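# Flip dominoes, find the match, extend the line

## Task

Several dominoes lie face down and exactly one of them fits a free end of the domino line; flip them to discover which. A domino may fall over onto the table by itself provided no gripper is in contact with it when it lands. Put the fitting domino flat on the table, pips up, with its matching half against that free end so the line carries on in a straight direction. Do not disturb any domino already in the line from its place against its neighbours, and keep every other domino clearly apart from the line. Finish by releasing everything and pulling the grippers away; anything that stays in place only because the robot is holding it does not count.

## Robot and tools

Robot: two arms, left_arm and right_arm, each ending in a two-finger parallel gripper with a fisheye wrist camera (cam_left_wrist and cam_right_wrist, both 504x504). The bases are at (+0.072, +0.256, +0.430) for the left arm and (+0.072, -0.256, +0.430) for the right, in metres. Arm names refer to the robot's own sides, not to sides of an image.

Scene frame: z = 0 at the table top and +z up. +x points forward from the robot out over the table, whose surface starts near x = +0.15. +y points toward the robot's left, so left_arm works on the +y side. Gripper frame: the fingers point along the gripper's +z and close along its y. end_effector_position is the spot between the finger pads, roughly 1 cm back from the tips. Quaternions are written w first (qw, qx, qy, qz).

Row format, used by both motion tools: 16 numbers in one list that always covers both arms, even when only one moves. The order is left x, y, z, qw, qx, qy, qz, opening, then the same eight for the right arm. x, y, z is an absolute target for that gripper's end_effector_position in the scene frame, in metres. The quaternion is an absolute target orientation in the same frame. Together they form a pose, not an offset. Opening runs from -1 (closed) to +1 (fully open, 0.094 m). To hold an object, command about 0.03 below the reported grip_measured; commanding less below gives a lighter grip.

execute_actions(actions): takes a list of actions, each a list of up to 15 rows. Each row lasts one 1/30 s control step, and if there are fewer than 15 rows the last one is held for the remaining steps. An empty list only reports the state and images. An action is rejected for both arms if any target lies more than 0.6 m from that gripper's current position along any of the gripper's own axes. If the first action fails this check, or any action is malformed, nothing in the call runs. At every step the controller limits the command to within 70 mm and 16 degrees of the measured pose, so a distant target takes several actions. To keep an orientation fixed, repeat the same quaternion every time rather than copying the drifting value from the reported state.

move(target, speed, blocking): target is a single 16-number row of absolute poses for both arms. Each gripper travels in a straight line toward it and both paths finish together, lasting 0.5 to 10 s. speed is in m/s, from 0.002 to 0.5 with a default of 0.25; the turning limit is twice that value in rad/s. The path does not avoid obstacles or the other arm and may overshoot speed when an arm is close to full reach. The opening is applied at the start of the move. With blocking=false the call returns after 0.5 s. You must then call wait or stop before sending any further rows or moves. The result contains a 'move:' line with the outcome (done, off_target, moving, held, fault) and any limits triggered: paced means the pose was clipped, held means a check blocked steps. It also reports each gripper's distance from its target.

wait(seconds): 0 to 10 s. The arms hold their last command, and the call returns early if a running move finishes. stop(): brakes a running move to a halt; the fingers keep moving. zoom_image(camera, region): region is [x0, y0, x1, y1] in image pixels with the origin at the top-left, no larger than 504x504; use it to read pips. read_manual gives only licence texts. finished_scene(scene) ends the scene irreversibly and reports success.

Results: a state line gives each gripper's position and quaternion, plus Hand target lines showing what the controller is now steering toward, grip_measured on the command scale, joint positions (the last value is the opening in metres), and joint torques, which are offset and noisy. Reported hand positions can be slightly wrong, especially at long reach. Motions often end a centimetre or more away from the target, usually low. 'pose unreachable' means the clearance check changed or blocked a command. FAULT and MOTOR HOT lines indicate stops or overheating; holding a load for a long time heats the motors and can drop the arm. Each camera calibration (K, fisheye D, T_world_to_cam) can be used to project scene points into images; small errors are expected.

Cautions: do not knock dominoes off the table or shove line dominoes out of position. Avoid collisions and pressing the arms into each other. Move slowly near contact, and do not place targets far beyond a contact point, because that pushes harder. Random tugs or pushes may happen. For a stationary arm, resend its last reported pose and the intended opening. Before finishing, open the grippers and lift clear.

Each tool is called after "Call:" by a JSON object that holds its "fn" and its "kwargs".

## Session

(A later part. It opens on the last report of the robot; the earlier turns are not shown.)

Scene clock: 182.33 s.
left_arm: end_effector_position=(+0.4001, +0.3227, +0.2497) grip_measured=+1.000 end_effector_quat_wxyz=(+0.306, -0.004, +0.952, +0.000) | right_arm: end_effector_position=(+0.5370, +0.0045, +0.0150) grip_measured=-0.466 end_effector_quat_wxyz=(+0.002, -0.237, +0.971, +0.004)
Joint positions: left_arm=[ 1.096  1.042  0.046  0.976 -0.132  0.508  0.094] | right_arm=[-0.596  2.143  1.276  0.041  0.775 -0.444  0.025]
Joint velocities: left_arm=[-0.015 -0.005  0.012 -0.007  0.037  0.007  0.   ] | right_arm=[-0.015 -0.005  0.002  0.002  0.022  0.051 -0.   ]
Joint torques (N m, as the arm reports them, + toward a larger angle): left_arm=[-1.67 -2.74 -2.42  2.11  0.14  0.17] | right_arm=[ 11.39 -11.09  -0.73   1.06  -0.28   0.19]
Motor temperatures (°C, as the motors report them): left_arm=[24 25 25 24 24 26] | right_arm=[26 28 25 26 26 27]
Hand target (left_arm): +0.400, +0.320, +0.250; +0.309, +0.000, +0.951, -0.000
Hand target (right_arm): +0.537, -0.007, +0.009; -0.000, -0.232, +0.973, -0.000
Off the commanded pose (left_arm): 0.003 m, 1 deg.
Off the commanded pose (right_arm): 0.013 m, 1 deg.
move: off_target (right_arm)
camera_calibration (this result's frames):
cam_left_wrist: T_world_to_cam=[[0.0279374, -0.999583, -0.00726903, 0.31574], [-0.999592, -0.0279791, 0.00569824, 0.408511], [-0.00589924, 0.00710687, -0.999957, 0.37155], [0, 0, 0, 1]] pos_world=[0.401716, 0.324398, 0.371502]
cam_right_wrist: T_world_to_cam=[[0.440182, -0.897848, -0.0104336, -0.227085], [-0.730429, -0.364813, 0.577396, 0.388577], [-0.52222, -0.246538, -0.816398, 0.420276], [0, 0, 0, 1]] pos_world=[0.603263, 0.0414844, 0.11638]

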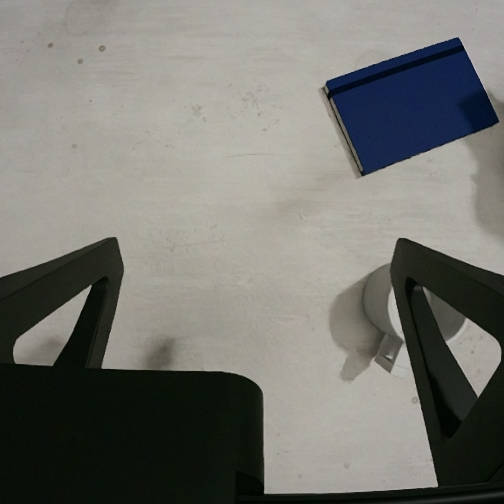

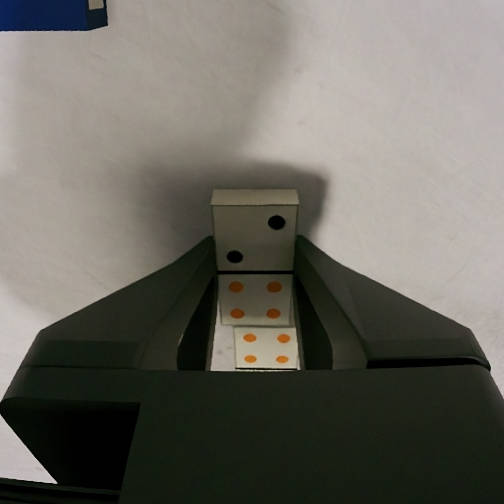

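Call:
{"fn": "execute_actions", "kwargs": {"actions": [[[0.40,0.32,0.25,0.309,0,0.951,0,1,0.539,-0.008,0.015,0,-0.232,0.973,0,-0.5]]]}}

Scene clock: 185.23 s.
left_arm: end_effector_position=(+0.4001, +0.3227, +0.2497) grip_measured=+1.000 end_effector_quat_wxyz=(+0.306, -0.004, +0.952, +0.000) | right_arm: end_effector_position=(+0.5339, +0.0035, +0.0152) grip_measured=-0.466 end_effector_quat_wxyz=(+0.000, -0.239, +0.971, +0.004)
Joint positions: left_arm=[ 1.096  1.042  0.046  0.976 -0.132  0.508  0.094] | right_arm=[-0.596  2.141  1.269  0.041  0.775 -0.445  0.025]
Joint velocities: left_arm=[ 0.005 -0.015  0.012 -0.002  0.022 -0.022  0.   ] | right_arm=[-0.015 -0.024  0.012 -0.002 -0.007 -0.066  0.   ]
Joint torques (N m, as the arm reports them, + toward a larger angle): left_arm=[-1.71 -2.53 -2.51  1.98  0.12  0.19] | right_arm=[ 12.41 -12.96  -0.88   0.55  -0.12   0.26]
Motor temperatures (°C, as the motors report them): left_arm=[24 25 25 24 24 26] | right_arm=[26 28 25 26 26 27]
Hand target (left_arm): +0.400, +0.320, +0.250; +0.309, +0.000, +0.951, -0.000
Hand target (right_arm): +0.539, -0.008, +0.015; -0.000, -0.232, +0.973, -0.000
Off the commanded pose (left_arm): 0.003 m, 1 deg.
Off the commanded pose (right_arm): 0.013 m, 1 deg.
camera_calibration (this result's frames):
cam_left_wrist: T_world_to_cam=[[0.0279374, -0.999583, -0.00726903, 0.31574], [-0.999592, -0.0279791, 0.00569824, 0.408511], [-0.00589924, 0.00710687, -0.999957, 0.37155], [0, 0, 0, 1]] pos_world=[0.401716, 0.324398, 0.371502]
cam_right_wrist: T_world_to_cam=[[0.4435, -0.896199, -0.0116726, -0.228333], [-0.726649, -0.367158, 0.580669, 0.383748], [-0.524681, -0.249045, -0.814056, 0.419794], [0, 0, 0, 1]] pos_world=[0.600374, 0.0408119, 0.116239]

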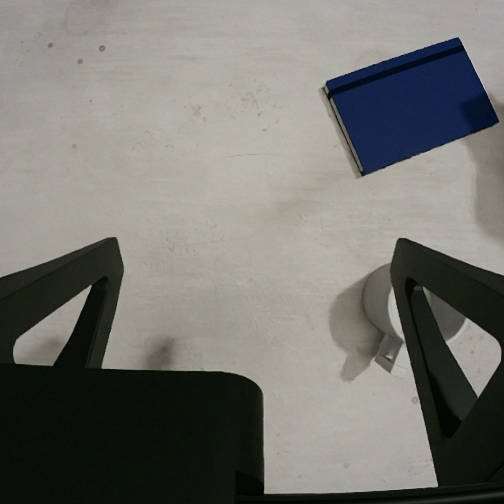

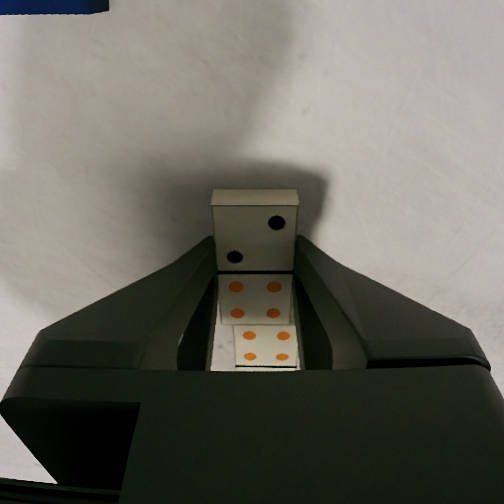

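Call:
{"fn": "execute_actions", "kwargs": {"actions": [[[0.40,0.32,0.25,0.309,0,0.951,0,1,0.552,-0.004,0.017,0,-0.225,0.974,0,-0.5]],[[0.40,0.32,0.25,0.309,0,0.951,0,1,0.552,-0.011,0.015,0,-0.225,0.974,0,-0.5]]]}}

Scene clock: 190.60 s.
left_arm: end_effector_position=(+0.4001, +0.3227, +0.2497) grip_measured=+1.000 end_effector_quat_wxyz=(+0.306, -0.004, +0.952, +0.000) | right_arm: end_effector_position=(+0.5411, +0.0033, +0.0152) grip_measured=-0.466 end_effector_quat_wxyz=(-0.002, -0.235, +0.972, +0.005)
Joint positions: left_arm=[ 1.096  1.042  0.046  0.976 -0.132  0.508  0.094] | right_arm=[-0.597  2.139  1.289  0.012  0.773 -0.432  0.025]
Joint velocities: left_arm=[-0.015 -0.015  0.022  0.012  0.022 -0.007  0.   ] | right_arm=[-0.005  0.015  0.012 -0.002  0.007 -0.022 -0.   ]
Joint torques (N m, as the arm reports them, + toward a larger angle): left_arm=[-2.26 -2.49 -2.39  2.11  0.17  0.18] | right_arm=[ 11.67 -13.35  -0.39   0.49  -0.2    0.21]
Motor temperatures (°C, as the motors report them): left_arm=[24 25 25 24 24 26] | right_arm=[26 28 25 26 26 27]
Hand target (left_arm): +0.400, +0.320, +0.250; +0.309, +0.000, +0.951, -0.000
Hand target (right_arm): +0.551, -0.011, +0.015; -0.000, -0.225, +0.974, -0.000
Off the commanded pose (left_arm): 0.003 m, 1 deg.
Off the commanded pose (right_arm): 0.018 m, 1 deg.
camera_calibration (this result's frames):
cam_left_wrist: T_world_to_cam=[[0.0279374, -0.999583, -0.00726903, 0.31574], [-0.999592, -0.0279791, 0.00569824, 0.408511], [-0.00589924, 0.00710687, -0.999957, 0.37155], [0, 0, 0, 1]] pos_world=[0.401716, 0.324398, 0.371502]
cam_right_wrist: T_world_to_cam=[[0.435867, -0.899887, -0.0149777, -0.227464], [-0.726718, -0.361711, 0.583991, 0.38888], [-0.530944, -0.243658, -0.811622, 0.426883], [0, 0, 0, 1]] pos_world=[0.608401, 0.0399835, 0.115958]

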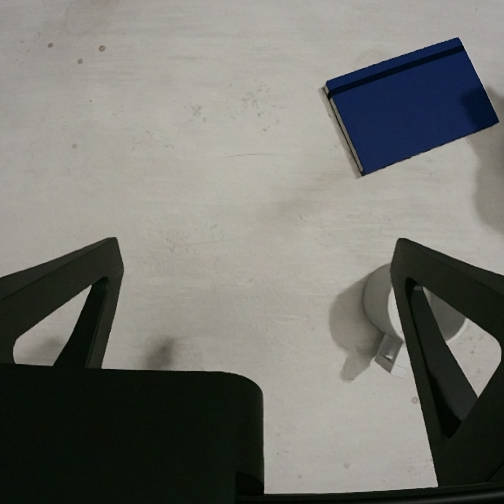

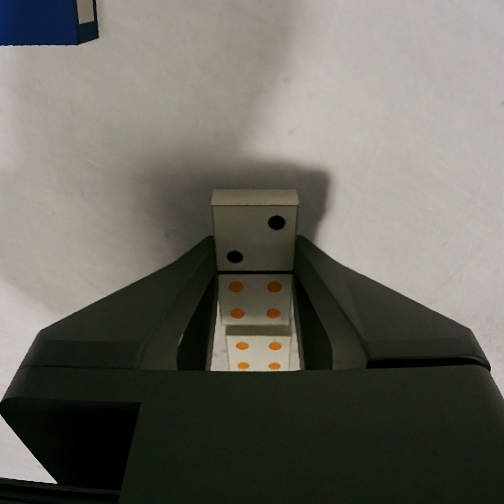

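Call:
{"fn": "execute_actions", "kwargs": {"actions": [[[0.40,0.32,0.25,0.309,0,0.951,0,1,0.556,-0.004,0.032,0,-0.228,0.974,0,-0.5]],[[0.40,0.32,0.25,0.309,0,0.951,0,1,0.549,-0.004,0.02,0,-0.228,0.974,0,-0.5]],[[0.40,0.32,0.25,0.309,0,0.951,0,1,0.546,-0.004,0.012,0,-0.228,0.974,0,-0.5]]]}}

Scene clock: 196.83 s.
left_arm: end_effector_position=(+0.4001, +0.3227, +0.2497) grip_measured=+1.000 end_effector_quat_wxyz=(+0.306, -0.004, +0.952, +0.000) | right_arm: end_effector_position=(+0.5516, -0.0030, +0.0209) grip_measured=-0.466 end_effector_quat_wxyz=(+0.003, -0.227, +0.974, +0.002)
Joint positions: left_arm=[ 1.096  1.042  0.046  0.976 -0.132  0.508  0.094] | right_arm=[-0.597  2.118  1.287  0.01   0.777 -0.428  0.025]
Joint velocities: left_arm=[-0.015 -0.005  0.007 -0.027 -0.007  0.007  0.   ] | right_arm=[-0.015 -0.005 -0.012 -0.012  0.022 -0.007 -0.001]
Joint torques (N m, as the arm reports them, + toward a larger angle): left_arm=[-1.61 -2.63 -2.45  1.98  0.16  0.19] | right_arm=[ 11.98 -10.75   0.33   0.81  -0.17   0.16]
Motor temperatures (°C, as the motors report them): left_arm=[24 25 25 24 24 26] | right_arm=[26 28 25 26 26 27]
Hand target (left_arm): +0.400, +0.320, +0.250; +0.309, +0.000, +0.951, -0.000
Hand target (right_arm): +0.546, -0.004, +0.012; -0.000, -0.228, +0.974, -0.000
Off the commanded pose (left_arm): 0.003 m, 1 deg.
Off the commanded pose (right_arm): 0.011 m, 0 deg.
camera_calibration (this result's frames):
cam_left_wrist: T_world_to_cam=[[0.0279374, -0.999583, -0.00726903, 0.31574], [-0.999592, -0.0279791, 0.00569824, 0.408511], [-0.00589924, 0.00710687, -0.999957, 0.37155], [0, 0, 0, 1]] pos_world=[0.401716, 0.324398, 0.371502]
cam_right_wrist: T_world_to_cam=[[0.420613, -0.907218, -0.00628609, -0.229422], [-0.740079, -0.347114, 0.576016, 0.398503], [-0.524754, -0.237628, -0.817414, 0.43227], [0, 0, 0, 1]] pos_world=[0.618257, 0.032909, 0.122357]

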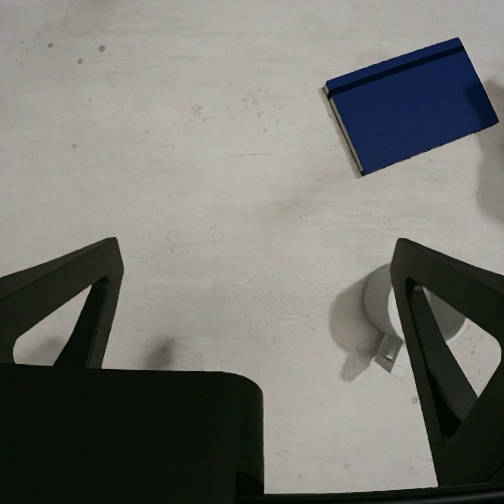

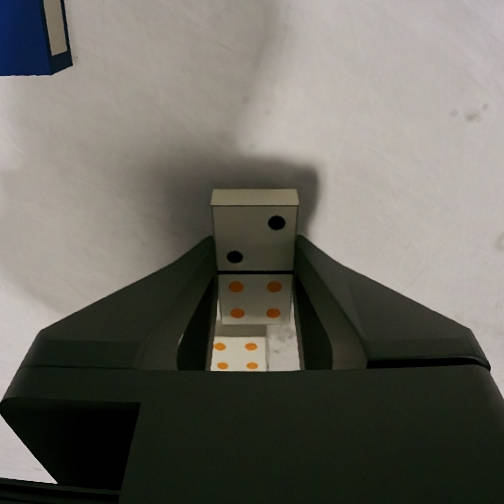

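Call:
{"fn": "execute_actions", "kwargs": {"actions": [[[0.40,0.32,0.25,0.309,0,0.951,0,1,0.541,-0.005,0.009,0,-0.23,0.973,0,-0.5]],[[0.40,0.32,0.25,0.309,0,0.951,0,1,0.537,-0.0055,0.009,0,-0.23,0.973,0,-0.5]]]}}

Call:
{"fn": "zoom_image", "kwargs": {"camera": "cam_right_wrist", "region": [160,180,350,380]}}

Scene clock: 203.17 s.
left_arm: end_effector_position=(+0.4001, +0.3227, +0.2497) grip_measured=+1.000 end_effector_quat_wxyz=(+0.306, -0.004, +0.952, +0.000) | right_arm: end_effector_position=(+0.5457, -0.0044, +0.0166) grip_measured=-0.466 end_effector_quat_wxyz=(+0.005, -0.227, +0.974, +0.001)
Joint positions: left_arm=[ 1.096  1.042  0.046  0.976 -0.132  0.508  0.094] | right_arm=[-0.604  2.124  1.274  0.038  0.773 -0.439  0.025]
Joint velocities: left_arm=[-0.015 -0.005 -0.002 -0.017 -0.051  0.022  0.   ] | right_arm=[-0.005 -0.015 -0.017 -0.022  0.007 -0.022  0.   ]
Joint torques (N m, as the arm reports them, + toward a larger angle): left_arm=[-1.8  -2.9  -2.42  2.01  0.16  0.18] | right_arm=[ 12.36 -11.38  -0.33   0.92  -0.15   0.19]
Motor temperatures (°C, as the motors report them): left_arm=[24 25 25 24 24 26] | right_arm=[26 28 25 26 26 27]
Hand target (left_arm): +0.400, +0.320, +0.250; +0.309, +0.000, +0.951, -0.000
Hand target (right_arm): +0.537, -0.005, +0.009; -0.000, -0.230, +0.973, +0.000
Off the commanded pose (left_arm): 0.003 m, 1 deg.
Off the commanded pose (right_arm): 0.012 m, 1 deg.
camera_calibration (this result's frames):
cam_left_wrist: T_world_to_cam=[[0.0279374, -0.999583, -0.00726903, 0.31574], [-0.999592, -0.0279791, 0.00569824, 0.408511], [-0.00589924, 0.00710687, -0.999957, 0.37155], [0, 0, 0, 1]] pos_world=[0.401716, 0.324398, 0.371502]
cam_right_wrist: T_world_to_cam=[[0.421429, -0.906851, -0.00441085, -0.228721], [-0.741644, -0.347446, 0.5738, 0.396956], [-0.521883, -0.238545, -0.818984, 0.42381], [0, 0, 0, 1]] pos_world=[0.611969, 0.0316025, 0.118312]

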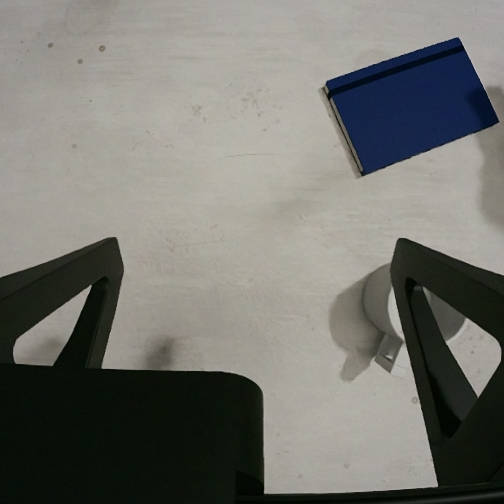

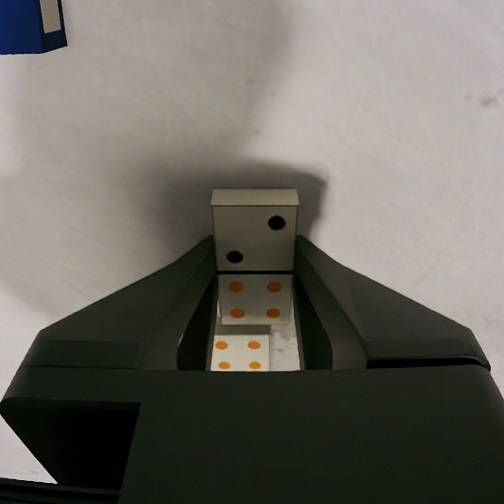

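Region (160, 180, 350, 380) of cam_right_wrist's 504x504 image, scaled by 2.520, with more detail than that image has; it fills the left 479 columns of this view, and the rest is white.

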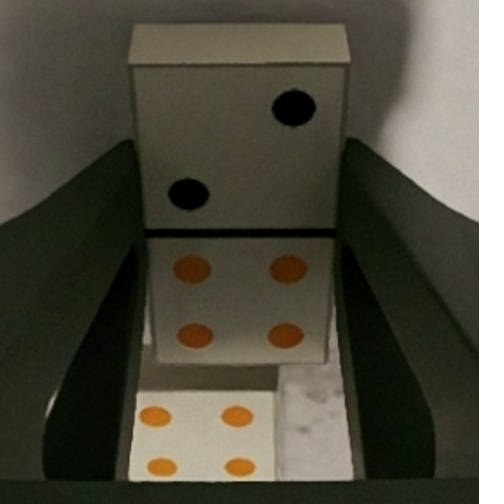

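Call:
{"fn": "execute_actions", "kwargs": {"actions": [[[0.40,0.32,0.25,0.309,0,0.951,0,1,0.534,-0.003,0.009,0,-0.23,0.973,0,-0.5]],[[0.40,0.32,0.25,0.309,0,0.951,0,1,0.531,-0.003,0.009,0,-0.23,0.973,0,-0.5]]]}}

Call:
{"fn": "zoom_image", "kwargs": {"camera": "cam_right_wrist", "region": [160,180,350,380]}}

Scene clock: 208.83 s.
left_arm: end_effector_position=(+0.4001, +0.3227, +0.2497) grip_measured=+1.000 end_effector_quat_wxyz=(+0.306, -0.004, +0.952, +0.000) | right_arm: end_effector_position=(+0.5406, -0.0033, +0.0154) grip_measured=-0.466 end_effector_quat_wxyz=(+0.005, -0.227, +0.974, +0.001)
Joint positions: left_arm=[ 1.096  1.042  0.046  0.976 -0.132  0.508  0.094] | right_arm=[-0.604  2.129  1.266  0.051  0.773 -0.439  0.025]
Joint velocities: left_arm=[-0.015 -0.015  0.012  0.012  0.007 -0.037  0.   ] | right_arm=[-0.015 -0.015  0.002  0.012  0.051  0.007 -0.   ]
Joint torques (N m, as the arm reports them, + toward a larger angle): left_arm=[-1.97 -2.96 -2.42  2.03  0.14  0.18] | right_arm=[ 12.55 -10.6   -0.52   1.06  -0.04   0.2 ]
Motor temperatures (°C, as the motors report them): left_arm=[24 25 25 24 24 26] | right_arm=[26 28 25 26 26 27]
Hand target (left_arm): +0.400, +0.320, +0.250; +0.309, +0.000, +0.951, -0.000
Hand target (right_arm): +0.531, -0.003, +0.009; -0.000, -0.230, +0.973, -0.000
Off the commanded pose (left_arm): 0.003 m, 1 deg.
Off the commanded pose (right_arm): 0.012 m, 1 deg.
camera_calibration (this result's frames):
cam_left_wrist: T_world_to_cam=[[0.0279374, -0.999583, -0.00726903, 0.31574], [-0.999592, -0.0279791, 0.00569824, 0.408511], [-0.00589924, 0.00710687, -0.999957, 0.37155], [0, 0, 0, 1]] pos_world=[0.401716, 0.324398, 0.371502]
cam_right_wrist: T_world_to_cam=[[0.421671, -0.906738, -0.00451846, -0.225757], [-0.741395, -0.34764, 0.574004, 0.394171], [-0.522042, -0.238691, -0.81884, 0.42051], [0, 0, 0, 1]] pos_world=[0.606956, 0.0326985, 0.117055]

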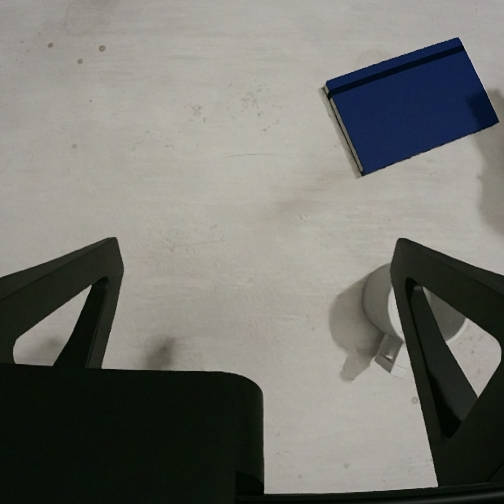

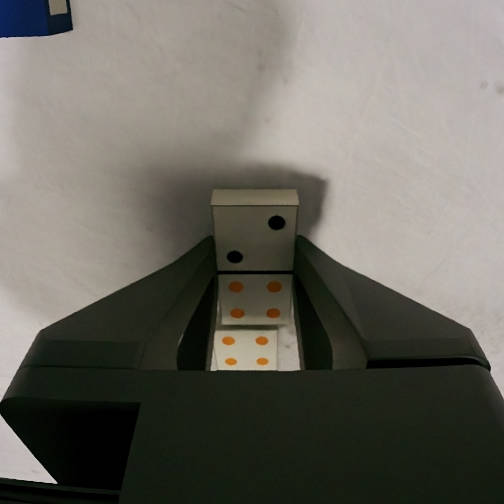

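Region (160, 180, 350, 380) of cam_right_wrist's 504x504 image, scaled by 2.520, with more detail than that image has; it fills the left 479 columns of this view, and the rest is white.

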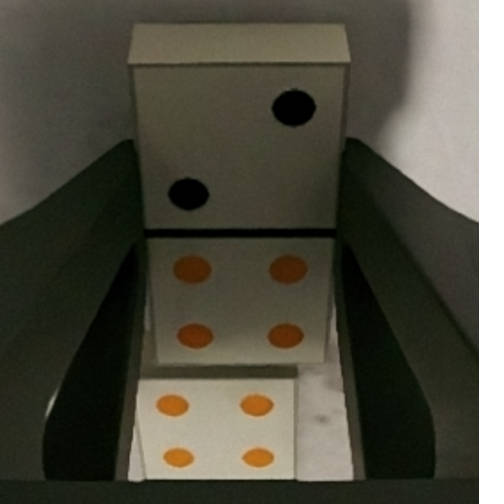

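Call:
{"fn": "execute_actions", "kwargs": {"actions": [[[0.40,0.32,0.25,0.309,0,0.951,0,1,0.526,-0.003,0.010,0,-0.23,0.973,0,-0.5]]]}}

Call:
{"fn": "zoom_image", "kwargs": {"camera": "cam_right_wrist", "region": [160,180,350,380]}}

Scene clock: 211.73 s.
left_arm: end_effector_position=(+0.4001, +0.3227, +0.2497) grip_measured=+1.000 end_effector_quat_wxyz=(+0.306, -0.004, +0.952, +0.000) | right_arm: end_effector_position=(+0.5353, -0.0036, +0.0155) grip_measured=-0.466 end_effector_quat_wxyz=(+0.004, -0.227, +0.974, +0.001)
Joint positions: left_arm=[ 1.096  1.042  0.046  0.976 -0.132  0.508  0.094] | right_arm=[-0.604  2.129  1.252  0.063  0.773 -0.439  0.025]
Joint velocities: left_arm=[-0.005 -0.024 -0.022  0.002  0.007  0.037  0.   ] | right_arm=[-0.005 -0.015 -0.007 -0.002 -0.051 -0.007 -0.001]
Joint torques (N m, as the arm reports them, + toward a larger angle): left_arm=[-1.77 -3.04 -2.38  2.04  0.16  0.19] | right_arm=[ 12.09 -10.52  -0.63   0.7   -0.02   0.27]
Motor temperatures (°C, as the motors report them): left_arm=[24 25 25 24 24 26] | right_arm=[26 28 25 26 26 27]
Hand target (left_arm): +0.400, +0.320, +0.250; +0.309, +0.000, +0.951, -0.000
Hand target (right_arm): +0.526, -0.003, +0.010; +0.000, -0.230, +0.973, -0.000
Off the commanded pose (left_arm): 0.003 m, 1 deg.
Off the commanded pose (right_arm): 0.011 m, 1 deg.
camera_calibration (this result's frames):
cam_left_wrist: T_world_to_cam=[[0.0279374, -0.999583, -0.00726903, 0.31574], [-0.999592, -0.0279791, 0.00569824, 0.408511], [-0.00589924, 0.00710687, -0.999957, 0.37155], [0, 0, 0, 1]] pos_world=[0.401716, 0.324398, 0.371502]
cam_right_wrist: T_world_to_cam=[[0.422395, -0.906399, -0.00484172, -0.224179], [-0.740647, -0.348221, 0.574616, 0.389618], [-0.522517, -0.239129, -0.818409, 0.418043], [0, 0, 0, 1]] pos_world=[0.601696, 0.0324435, 0.117164]

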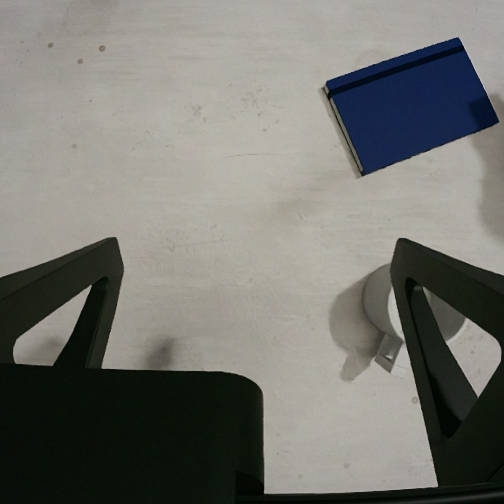

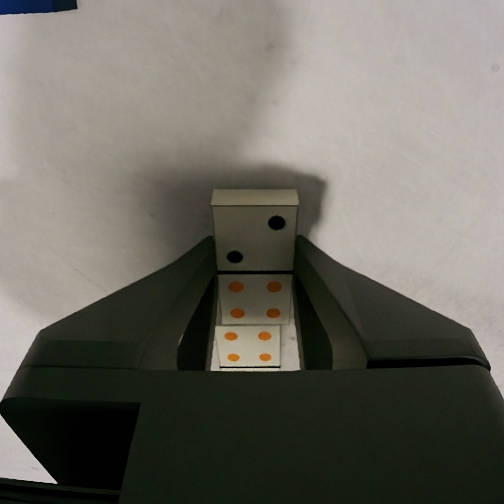

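Region (160, 180, 350, 380) of cam_right_wrist's 504x504 image, scaled by 2.520, with more detail than that image has; it fills the left 479 columns of this view, and the rest is white.

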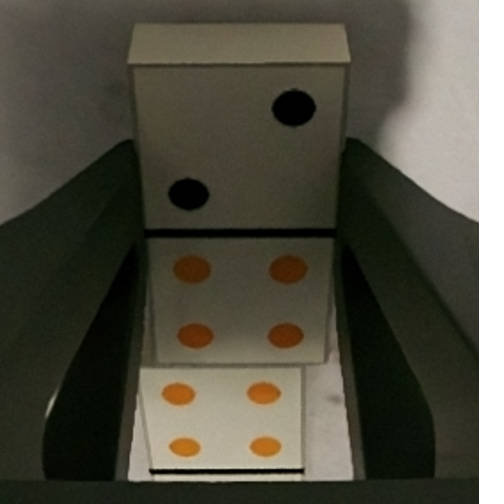

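Call:
{"fn": "execute_actions", "kwargs": {"actions": [[[0.40,0.32,0.25,0.309,0,0.951,0,1,0.528,0.001,0.010,0,-0.235,0.972,0,-0.5]]]}}

Call:
{"fn": "zoom_image", "kwargs": {"camera": "cam_right_wrist", "region": [160,180,350,380]}}

Scene clock: 217.00 s.
left_arm: end_effector_position=(+0.4001, +0.3227, +0.2497) grip_measured=+1.000 end_effector_quat_wxyz=(+0.306, -0.004, +0.952, +0.000) | right_arm: end_effector_position=(+0.5349, -0.0037, +0.0149) grip_measured=-0.466 end_effector_quat_wxyz=(+0.004, -0.228, +0.974, -0.001)
Joint positions: left_arm=[ 1.096  1.042  0.046  0.976 -0.132  0.508  0.094] | right_arm=[-0.604  2.131  1.254  0.063  0.777 -0.439  0.025]
Joint velocities: left_arm=[ 0.005 -0.005 -0.012 -0.002  0.007  0.007  0.   ] | right_arm=[ 0.005 -0.005 -0.002  0.002 -0.037  0.022 -0.001]
Joint torques (N m, as the arm reports them, + toward a larger angle): left_arm=[-2.   -2.79 -2.43  2.13  0.15  0.21] | right_arm=[13.56 -9.62  0.31  0.57 -0.05  0.18]
Motor temperatures (°C, as the motors report them): left_arm=[24 25 25 24 24 26] | right_arm=[27 28 25 26 26 27]
Hand target (left_arm): +0.400, +0.320, +0.250; +0.309, +0.000, +0.951, -0.000
Hand target (right_arm): +0.528, +0.001, +0.010; -0.000, -0.235, +0.972, +0.000
Off the commanded pose (left_arm): 0.003 m, 1 deg.
Off the commanded pose (right_arm): 0.010 m, 1 deg.
camera_calibration (this result's frames):
cam_left_wrist: T_world_to_cam=[[0.0279374, -0.999583, -0.00726903, 0.31574], [-0.999592, -0.0279791, 0.00569824, 0.408511], [-0.00589924, 0.00710687, -0.999957, 0.37155], [0, 0, 0, 1]] pos_world=[0.401716, 0.324398, 0.371502]
cam_right_wrist: T_world_to_cam=[[0.423542, -0.905875, -0.00156263, -0.224743], [-0.73994, -0.346953, 0.576292, 0.38928], [-0.522591, -0.242928, -0.817242, 0.417339], [0, 0, 0, 1]] pos_world=[0.601329, 0.0328567, 0.116377]

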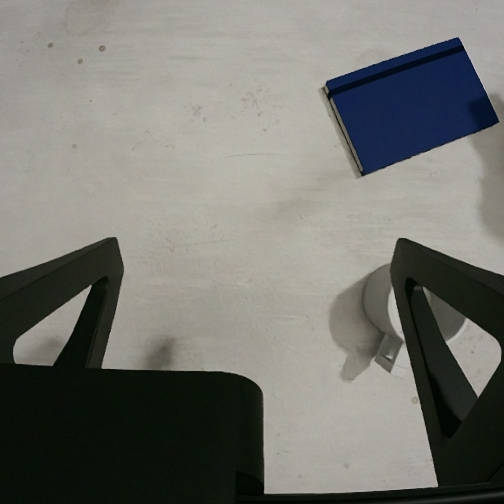

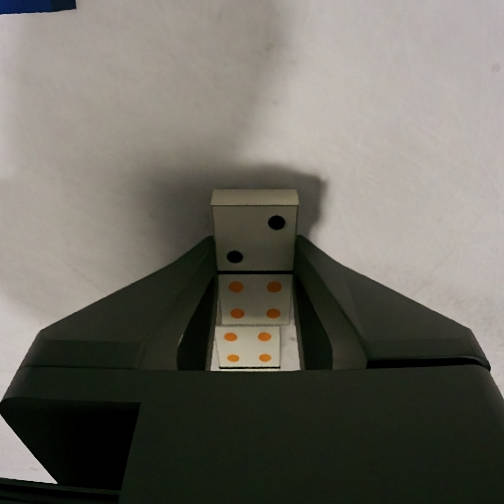

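Region (160, 180, 350, 380) of cam_right_wrist's 504x504 image, scaled by 2.520, with more detail than that image has; it fills the left 479 columns of this view, and the rest is white.

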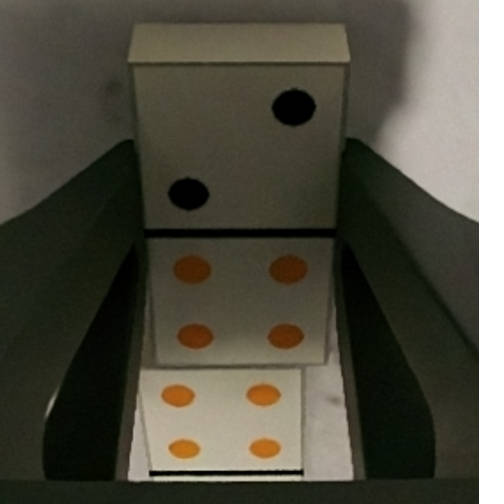

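Call:
{"fn": "execute_actions", "kwargs": {"actions": [[[0.40,0.32,0.25,0.309,0,0.951,0,1,0.529,0.005,0.0135,0,-0.235,0.972,0,-0.5]]]}}

Call:
{"fn": "zoom_image", "kwargs": {"camera": "cam_right_wrist", "region": [160,180,350,380]}}

Scene clock: 221.17 s.
left_arm: end_effector_position=(+0.4001, +0.3227, +0.2497) grip_measured=+1.000 end_effector_quat_wxyz=(+0.306, -0.004, +0.952, +0.000) | right_arm: end_effector_position=(+0.5355, -0.0039, +0.0148) grip_measured=-0.466 end_effector_quat_wxyz=(+0.004, -0.228, +0.974, -0.003)
Joint positions: left_arm=[ 1.096  1.042  0.046  0.976 -0.132  0.508  0.094] | right_arm=[-0.604  2.132  1.256  0.063  0.782 -0.439  0.025]
Joint velocities: left_arm=[-0.005 -0.005  0.012  0.002  0.007 -0.022  0.   ] | right_arm=[-0.005 -0.005 -0.002 -0.002 -0.007  0.007  0.   ]
Joint torques (N m, as the arm reports them, + toward a larger angle): left_arm=[-2.17 -2.84 -2.42  2.04  0.17  0.21] | right_arm=[ 13.42 -10.09   0.47   0.3   -0.04   0.32]
Motor temperatures (°C, as the motors report them): left_arm=[24 25 25 24 24 26] | right_arm=[27 28 25 26 26 27]
Hand target (left_arm): +0.400, +0.320, +0.250; +0.309, +0.000, +0.951, -0.000
Hand target (right_arm): +0.529, +0.005, +0.014; +0.000, -0.235, +0.972, +0.000
Off the commanded pose (left_arm): 0.003 m, 1 deg.
Off the commanded pose (right_arm): 0.011 m, 1 deg.
camera_calibration (this result's frames):
cam_left_wrist: T_world_to_cam=[[0.0279374, -0.999583, -0.00726903, 0.31574], [-0.999592, -0.0279791, 0.00569824, 0.408511], [-0.00589924, 0.00710687, -0.999957, 0.37155], [0, 0, 0, 1]] pos_world=[0.401716, 0.324398, 0.371502]
cam_right_wrist: T_world_to_cam=[[0.423205, -0.90603, 0.00267997, -0.225073], [-0.740545, -0.3442, 0.577165, 0.389991], [-0.522006, -0.246244, -0.816623, 0.417074], [0, 0, 0, 1]] pos_world=[0.601773, 0.0330142, 0.116107]

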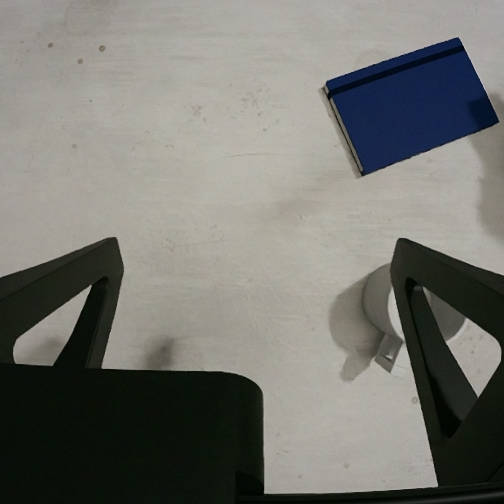

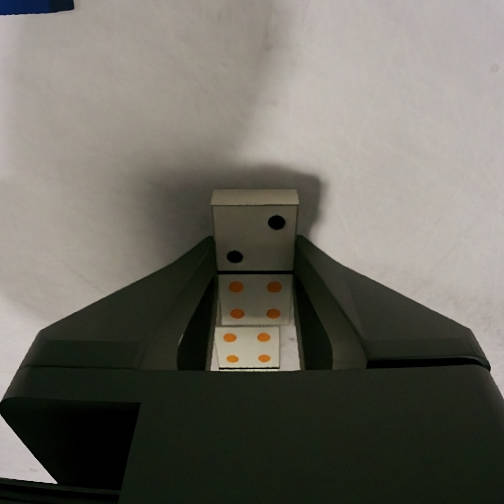

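Region (160, 180, 350, 380) of cam_right_wrist's 504x504 image, scaled by 2.520, with more detail than that image has; it fills the left 479 columns of this view, and the rest is white.

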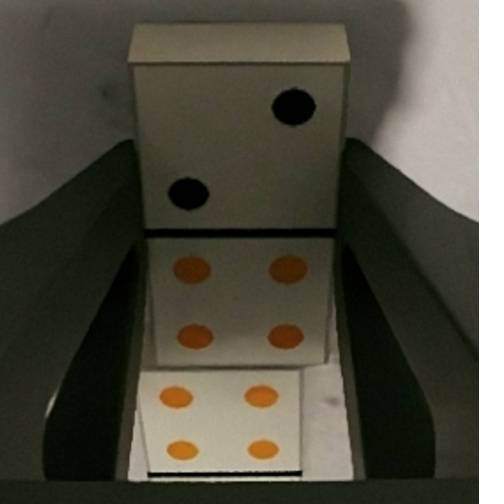

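Call:
{"fn": "execute_actions", "kwargs": {"actions": [[[0.40,0.32,0.25,0.309,0,0.951,0,1,0.529,0.009,0.0165,0,-0.238,0.971,0,-0.5]]]}}

Call:
{"fn": "zoom_image", "kwargs": {"camera": "cam_right_wrist", "region": [160,180,350,380]}}

Scene clock: 224.73 s.
left_arm: end_effector_position=(+0.4001, +0.3227, +0.2497) grip_measured=+1.000 end_effector_quat_wxyz=(+0.306, -0.004, +0.952, +0.000) | right_arm: end_effector_position=(+0.5358, -0.0038, +0.0148) grip_measured=-0.466 end_effector_quat_wxyz=(+0.002, -0.229, +0.973, -0.006)
Joint positions: left_arm=[ 1.096  1.042  0.046  0.976 -0.132  0.508  0.094] | right_arm=[-0.602  2.134  1.26   0.058  0.789 -0.439  0.025]
Joint velocities: left_arm=[ 0.005 -0.005 -0.007 -0.007  0.051  0.007  0.   ] | right_arm=[ 0.005 -0.005  0.007 -0.012 -0.066  0.11   0.   ]
Joint torques (N m, as the arm reports them, + toward a larger angle): left_arm=[-1.88 -2.65 -2.39  1.94  0.14  0.16] | right_arm=[ 13.38 -10.24   0.38  -0.11  -0.04   0.27]
Motor temperatures (°C, as the motors report them): left_arm=[24 25 25 24 24 26] | right_arm=[27 28 25 26 26 27]
Hand target (left_arm): +0.400, +0.320, +0.250; +0.309, +0.000, +0.951, -0.000
Hand target (right_arm): +0.529, +0.009, +0.017; +0.000, -0.238, +0.971, -0.000
Off the commanded pose (left_arm): 0.003 m, 1 deg.
Off the commanded pose (right_arm): 0.015 m, 1 deg.
camera_calibration (this result's frames):
cam_left_wrist: T_world_to_cam=[[0.0279374, -0.999583, -0.00726903, 0.31574], [-0.999592, -0.0279791, 0.00569824, 0.408511], [-0.00589924, 0.00710687, -0.999957, 0.37155], [0, 0, 0, 1]] pos_world=[0.401716, 0.324398, 0.371502]
cam_right_wrist: T_world_to_cam=[[0.426069, -0.904658, 0.00769838, -0.226732], [-0.738577, -0.34291, 0.580446, 0.389181], [-0.522465, -0.252996, -0.814263, 0.417548], [0, 0, 0, 1]] pos_world=[0.602198, 0.0339771, 0.115841]

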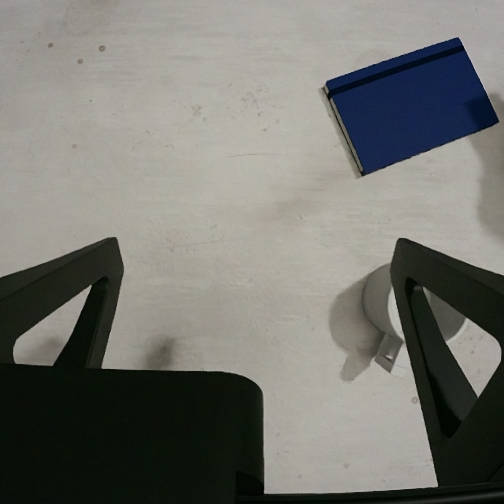

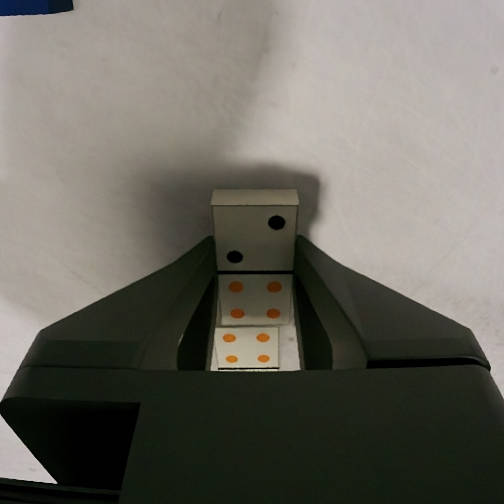

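Region (160, 180, 350, 380) of cam_right_wrist's 504x504 image, scaled by 2.520, with more detail than that image has; it fills the left 479 columns of this view, and the rest is white.

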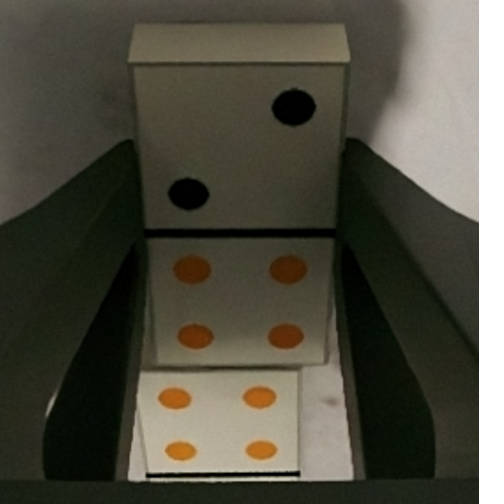

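Call:
{"fn": "execute_actions", "kwargs": {"actions": [[[0.40,0.32,0.25,0.309,0,0.951,0,1,0.528,0.012,0.019,0,-0.238,0.971,0.004,-0.5]]]}}

Call:
{"fn": "zoom_image", "kwargs": {"camera": "cam_right_wrist", "region": [160,180,350,380]}}

Scene clock: 229.00 s.
left_arm: end_effector_position=(+0.4001, +0.3227, +0.2497) grip_measured=+1.000 end_effector_quat_wxyz=(+0.306, -0.004, +0.952, +0.000) | right_arm: end_effector_position=(+0.5351, -0.0032, +0.0151) grip_measured=-0.466 end_effector_quat_wxyz=(+0.001, -0.229, +0.973, -0.004)
Joint positions: left_arm=[ 1.096  1.042  0.046  0.976 -0.132  0.508  0.094] | right_arm=[-0.601  2.134  1.26   0.054  0.787 -0.435  0.025]
Joint velocities: left_arm=[-0.024 -0.015 -0.002 -0.017  0.051 -0.022  0.   ] | right_arm=[-0.015 -0.005 -0.012 -0.012 -0.007 -0.051 -0.001]
Joint torques (N m, as the arm reports them, + toward a larger angle): left_arm=[-1.99 -2.94 -2.4   2.05  0.15  0.19] | right_arm=[14.25 -9.44  0.27 -0.08 -0.16  0.32]
Motor temperatures (°C, as the motors report them): left_arm=[24 25 25 24 24 26] | right_arm=[27 28 25 26 26 27]
Hand target (left_arm): +0.400, +0.320, +0.250; +0.309, +0.000, +0.951, -0.000
Hand target (right_arm): +0.528, +0.012, +0.019; +0.000, -0.238, +0.971, +0.004
Off the commanded pose (left_arm): 0.003 m, 1 deg.
Off the commanded pose (right_arm): 0.017 m, 1 deg.
camera_calibration (this result's frames):
cam_left_wrist: T_world_to_cam=[[0.0279374, -0.999583, -0.00726903, 0.31574], [-0.999592, -0.0279791, 0.00569824, 0.408511], [-0.00589924, 0.00710687, -0.999957, 0.37155], [0, 0, 0, 1]] pos_world=[0.401716, 0.324398, 0.371502]
cam_right_wrist: T_world_to_cam=[[0.424736, -0.905304, 0.00489823, -0.225099], [-0.737732, -0.342971, 0.581483, 0.388246], [-0.524739, -0.25059, -0.813544, 0.418809], [0, 0, 0, 1]] pos_world=[0.601795, 0.0343239, 0.116064]

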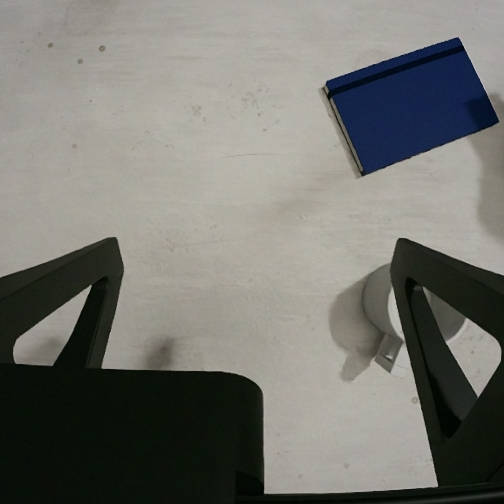

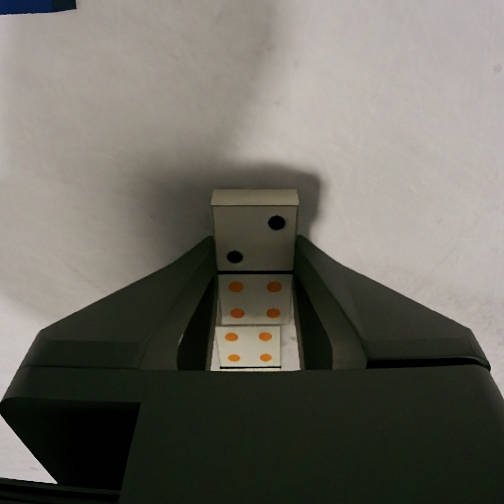

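Region (160, 180, 350, 380) of cam_right_wrist's 504x504 image, scaled by 2.520, with more detail than that image has; it fills the left 479 columns of this view, and the rest is white.

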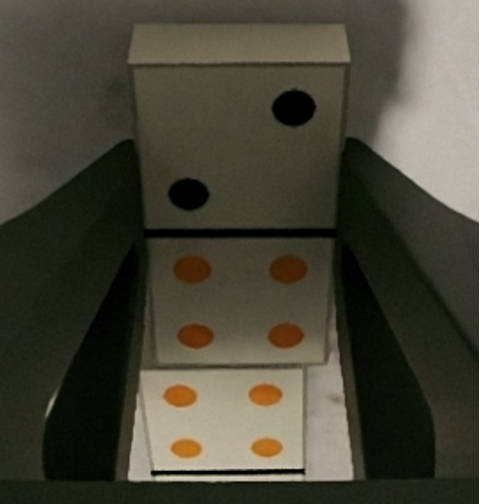

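Call:
{"fn": "execute_actions", "kwargs": {"actions": [[[0.40,0.32,0.25,0.309,0,0.951,0,1,0.528,0.014,0.021,0,-0.238,0.971,0.008,-0.5]]]}}

Call:
{"fn": "zoom_image", "kwargs": {"camera": "cam_right_wrist", "region": [160,180,350,380]}}

Scene clock: 233.17 s.
left_arm: end_effector_position=(+0.4001, +0.3227, +0.2497) grip_measured=+1.000 end_effector_quat_wxyz=(+0.306, -0.004, +0.952, +0.000) | right_arm: end_effector_position=(+0.5338, -0.0008, +0.0160) grip_measured=-0.466 end_effector_quat_wxyz=(+0.000, -0.229, +0.973, -0.000)
Joint positions: left_arm=[ 1.096  1.042  0.046  0.976 -0.132  0.508  0.094] | right_arm=[-0.599  2.134  1.26   0.047  0.781 -0.43   0.025]
Joint velocities: left_arm=[-0.005 -0.015  0.002 -0.007  0.037  0.037  0.   ] | right_arm=[-0.005  0.005  0.012 -0.017  0.022 -0.022 -0.001]
Joint torques (N m, as the arm reports them, + toward a larger angle): left_arm=[-1.91 -2.9  -2.52  1.91  0.16  0.19] | right_arm=[14.36 -9.76  0.24 -0.21 -0.18  0.31]
Motor temperatures (°C, as the motors report them): left_arm=[24 25 25 24 24 26] | right_arm=[27 28 25 26 26 27]
Hand target (left_arm): +0.400, +0.320, +0.250; +0.309, +0.000, +0.951, -0.000
Hand target (right_arm): +0.528, +0.014, +0.021; +0.000, -0.238, +0.971, +0.008
Off the commanded pose (left_arm): 0.003 m, 1 deg.
Off the commanded pose (right_arm): 0.017 m, 1 deg.
camera_calibration (this result's frames):
cam_left_wrist: T_world_to_cam=[[0.0279374, -0.999583, -0.00726903, 0.31574], [-0.999592, -0.0279791, 0.00569824, 0.408511], [-0.00589924, 0.00710687, -0.999957, 0.37155], [0, 0, 0, 1]] pos_world=[0.401716, 0.324398, 0.371502]
cam_right_wrist: T_world_to_cam=[[0.425718, -0.904847, -0.00394052, -0.22276], [-0.735079, -0.348378, 0.581628, 0.386169], [-0.527657, -0.244713, -0.813445, 0.420929], [0, 0, 0, 1]] pos_world=[0.600804, 0.0359753, 0.116918]

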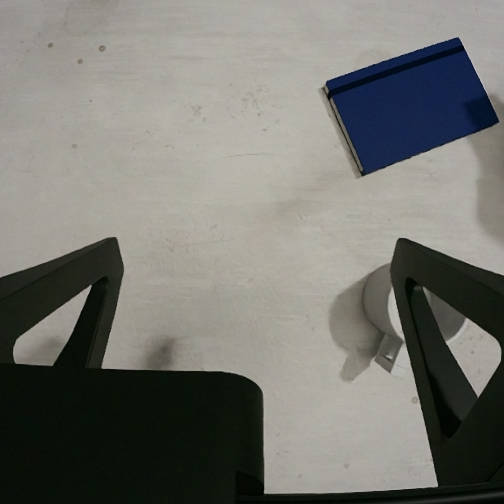

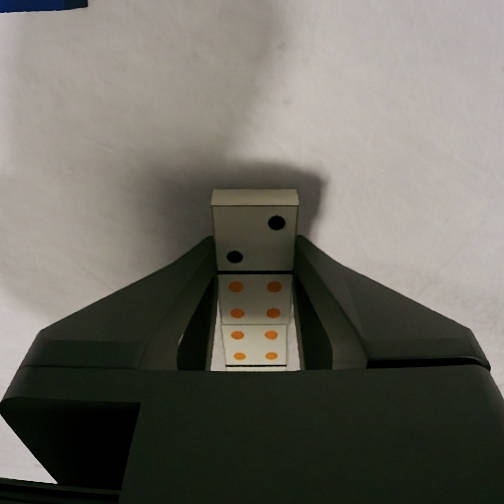

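Region (160, 180, 350, 380) of cam_right_wrist's 504x504 image, scaled by 2.520, with more detail than that image has; it fills the left 479 columns of this view, and the rest is white.

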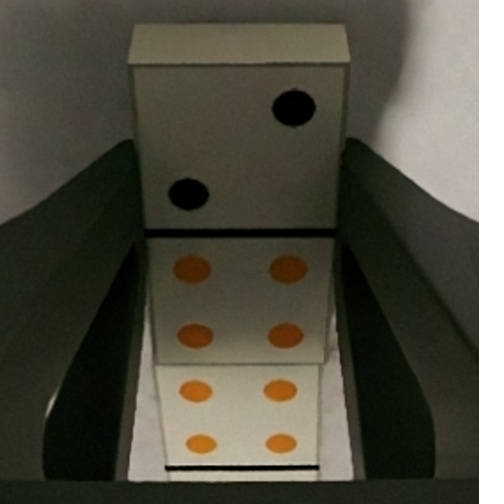

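Call:
{"fn": "execute_actions", "kwargs": {"actions": [[[0.40,0.32,0.25,0.309,0,0.951,0,1,0.528,0.014,0.021,0,-0.238,0.971,0.008,0.3]],[[0.40,0.32,0.25,0.309,0,0.951,0,1,0.53,0.005,0.06,0,-0.23,0.973,0,0.3]]]}}

Call:
{"fn": "move", "kwargs": {"target": [0.40,0.32,0.25,0.309,0,0.951,0,1,0.47,-0.03,0.09,0.2,-0.22,0.954,0.046,0.3]}}

Call:
{"fn": "zoom_image", "kwargs": {"camera": "cam_right_wrist", "region": [130,80,380,370]}}

Scene clock: 240.27 s.
left_arm: end_effector_position=(+0.4001, +0.3227, +0.2497) grip_measured=+1.000 end_effector_quat_wxyz=(+0.306, -0.004, +0.952, +0.000) | right_arm: end_effector_position=(+0.5203, +0.0073, +0.0522) grip_measured=+0.298 end_effector_quat_wxyz=(-0.005, -0.237, +0.972, -0.000)
Joint positions: left_arm=[ 1.096  1.042  0.046  0.976 -0.132  0.508  0.094] | right_arm=[-0.542  2.086  1.2   -0.002  0.82  -0.372  0.061]
Joint velocities: left_arm=[-0.015  0.005 -0.017 -0.002  0.051  0.022  0.   ] | right_arm=[-0.005  0.015  0.017 -0.017 -0.007 -0.051 -0.   ]
Joint torques (N m, as the arm reports them, + toward a larger angle): left_arm=[-1.8  -2.73 -2.55  1.96  0.14  0.18] | right_arm=[ 13.05 -11.94   0.09  -0.06   0.03   0.35]
Motor temperatures (°C, as the motors report them): left_arm=[24 25 25 24 24 26] | right_arm=[27 28 25 26 26 27]
Hand target (left_arm): +0.400, +0.320, +0.250; +0.309, +0.000, +0.951, -0.000
Hand target (right_arm): +0.530, +0.005, +0.060; +0.000, -0.230, +0.973, +0.000
Off the commanded pose (left_arm): 0.003 m, 1 deg.
Off the commanded pose (right_arm): 0.013 m, 1 deg.
camera_calibration (this result's frames):
cam_left_wrist: T_world_to_cam=[[0.0279374, -0.999583, -0.00726903, 0.31574], [-0.999592, -0.0279791, 0.00569824, 0.408511], [-0.00589924, 0.00710687, -0.999957, 0.37155], [0, 0, 0, 1]] pos_world=[0.401716, 0.324398, 0.371502]
cam_right_wrist: T_world_to_cam=[[0.439533, -0.898204, -0.00635836, -0.216688], [-0.72333, -0.358138, 0.590365, 0.351457], [-0.532545, -0.254885, -0.807111, 0.44752], [0, 0, 0, 1]] pos_world=[0.587786, 0.0453062, 0.152332]

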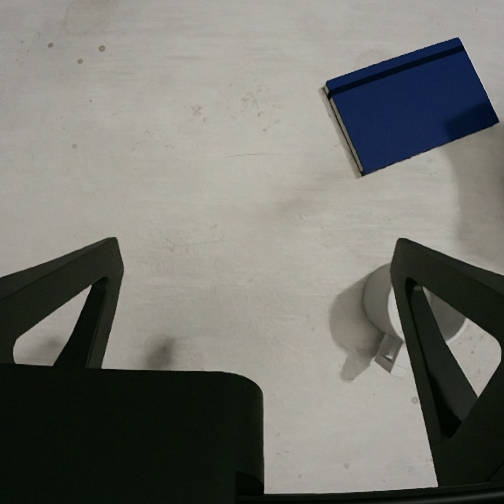

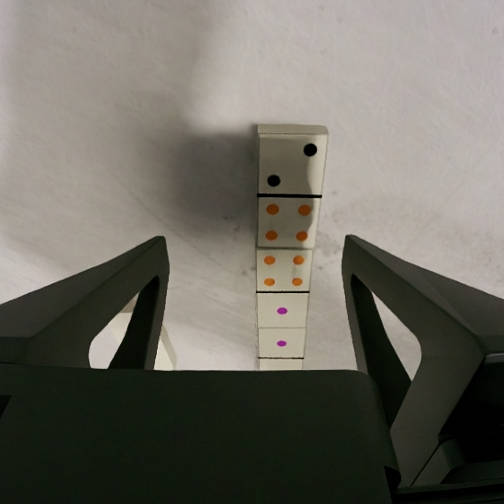

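Scene clock: 241.60 s.
left_arm: end_effector_position=(+0.4001, +0.3227, +0.2497) grip_measured=+1.000 end_effector_quat_wxyz=(+0.306, -0.004, +0.952, +0.000) | right_arm: end_effector_position=(+0.4707, -0.0240, +0.0894) grip_measured=+0.298 end_effector_quat_wxyz=(+0.198, -0.216, +0.955, +0.049)
Joint positions: left_arm=[ 1.096  1.042  0.046  0.976 -0.132  0.508  0.094] | right_arm=[-0.584  2.055  0.763  0.901  0.568 -0.682  0.061]
Joint velocities: left_arm=[-0.015  0.015  0.002  0.002 -0.022  0.051  0.   ] | right_arm=[-0.005 -0.015 -0.017 -0.002  0.022 -0.022 -0.001]
Joint torques (N m, as the arm reports them, + toward a larger angle): left_arm=[-1.71 -2.73 -2.49  2.01  0.12  0.19] | right_arm=[10.02 -9.46 -2.64  1.59 -0.32  0.13]
Motor temperatures (°C, as the motors report them): left_arm=[24 25 25 24 24 26] | right_arm=[27 28 25 26 26 27]
Hand target (left_arm): +0.400, +0.320, +0.250; +0.309, +0.000, +0.951, -0.000
Hand target (right_arm): +0.468, -0.028, +0.088; +0.198, -0.218, +0.955, +0.046
Off the commanded pose (left_arm): 0.003 m, 1 deg.
Off the commanded pose (right_arm): 0.006 m, 1 deg.
move: done
camera_calibration (this result's frames):
cam_left_wrist: T_world_to_cam=[[0.0279374, -0.999583, -0.00726903, 0.31574], [-0.999592, -0.0279791, 0.00569824, 0.408511], [-0.00589924, 0.00710687, -0.999957, 0.37155], [0, 0, 0, 1]] pos_world=[0.401716, 0.324398, 0.371502]
cam_right_wrist: T_world_to_cam=[[0.414014, -0.910021, -0.0213215, -0.209681], [-0.888081, -0.408951, 0.209932, 0.392734], [-0.199762, -0.0679795, -0.977484, 0.306236], [0, 0, 0, 1]] pos_world=[0.496764, -0.00938713, 0.212423]

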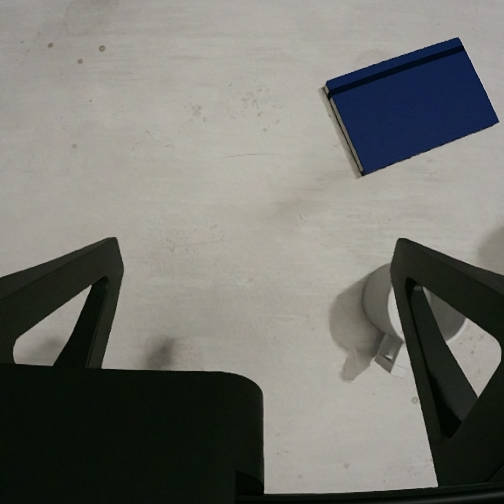

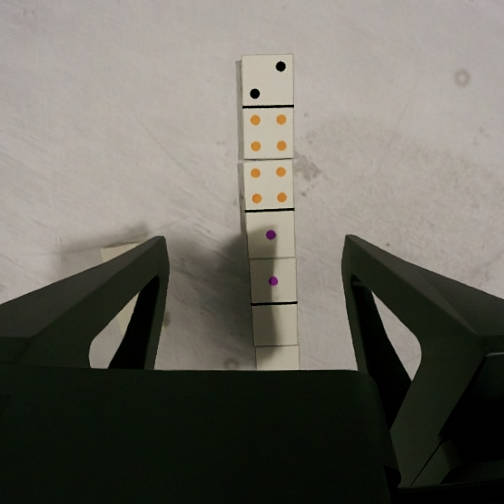

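Region (130, 80, 380, 370) of cam_right_wrist's 504x504 image, scaled by 1.738, with more detail than that image has; it fills the left 434 columns of this view, and the rest is white.

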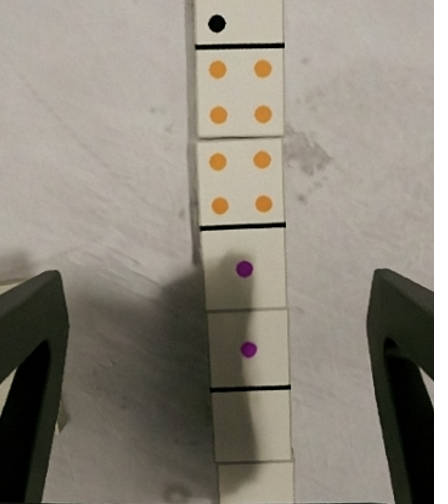

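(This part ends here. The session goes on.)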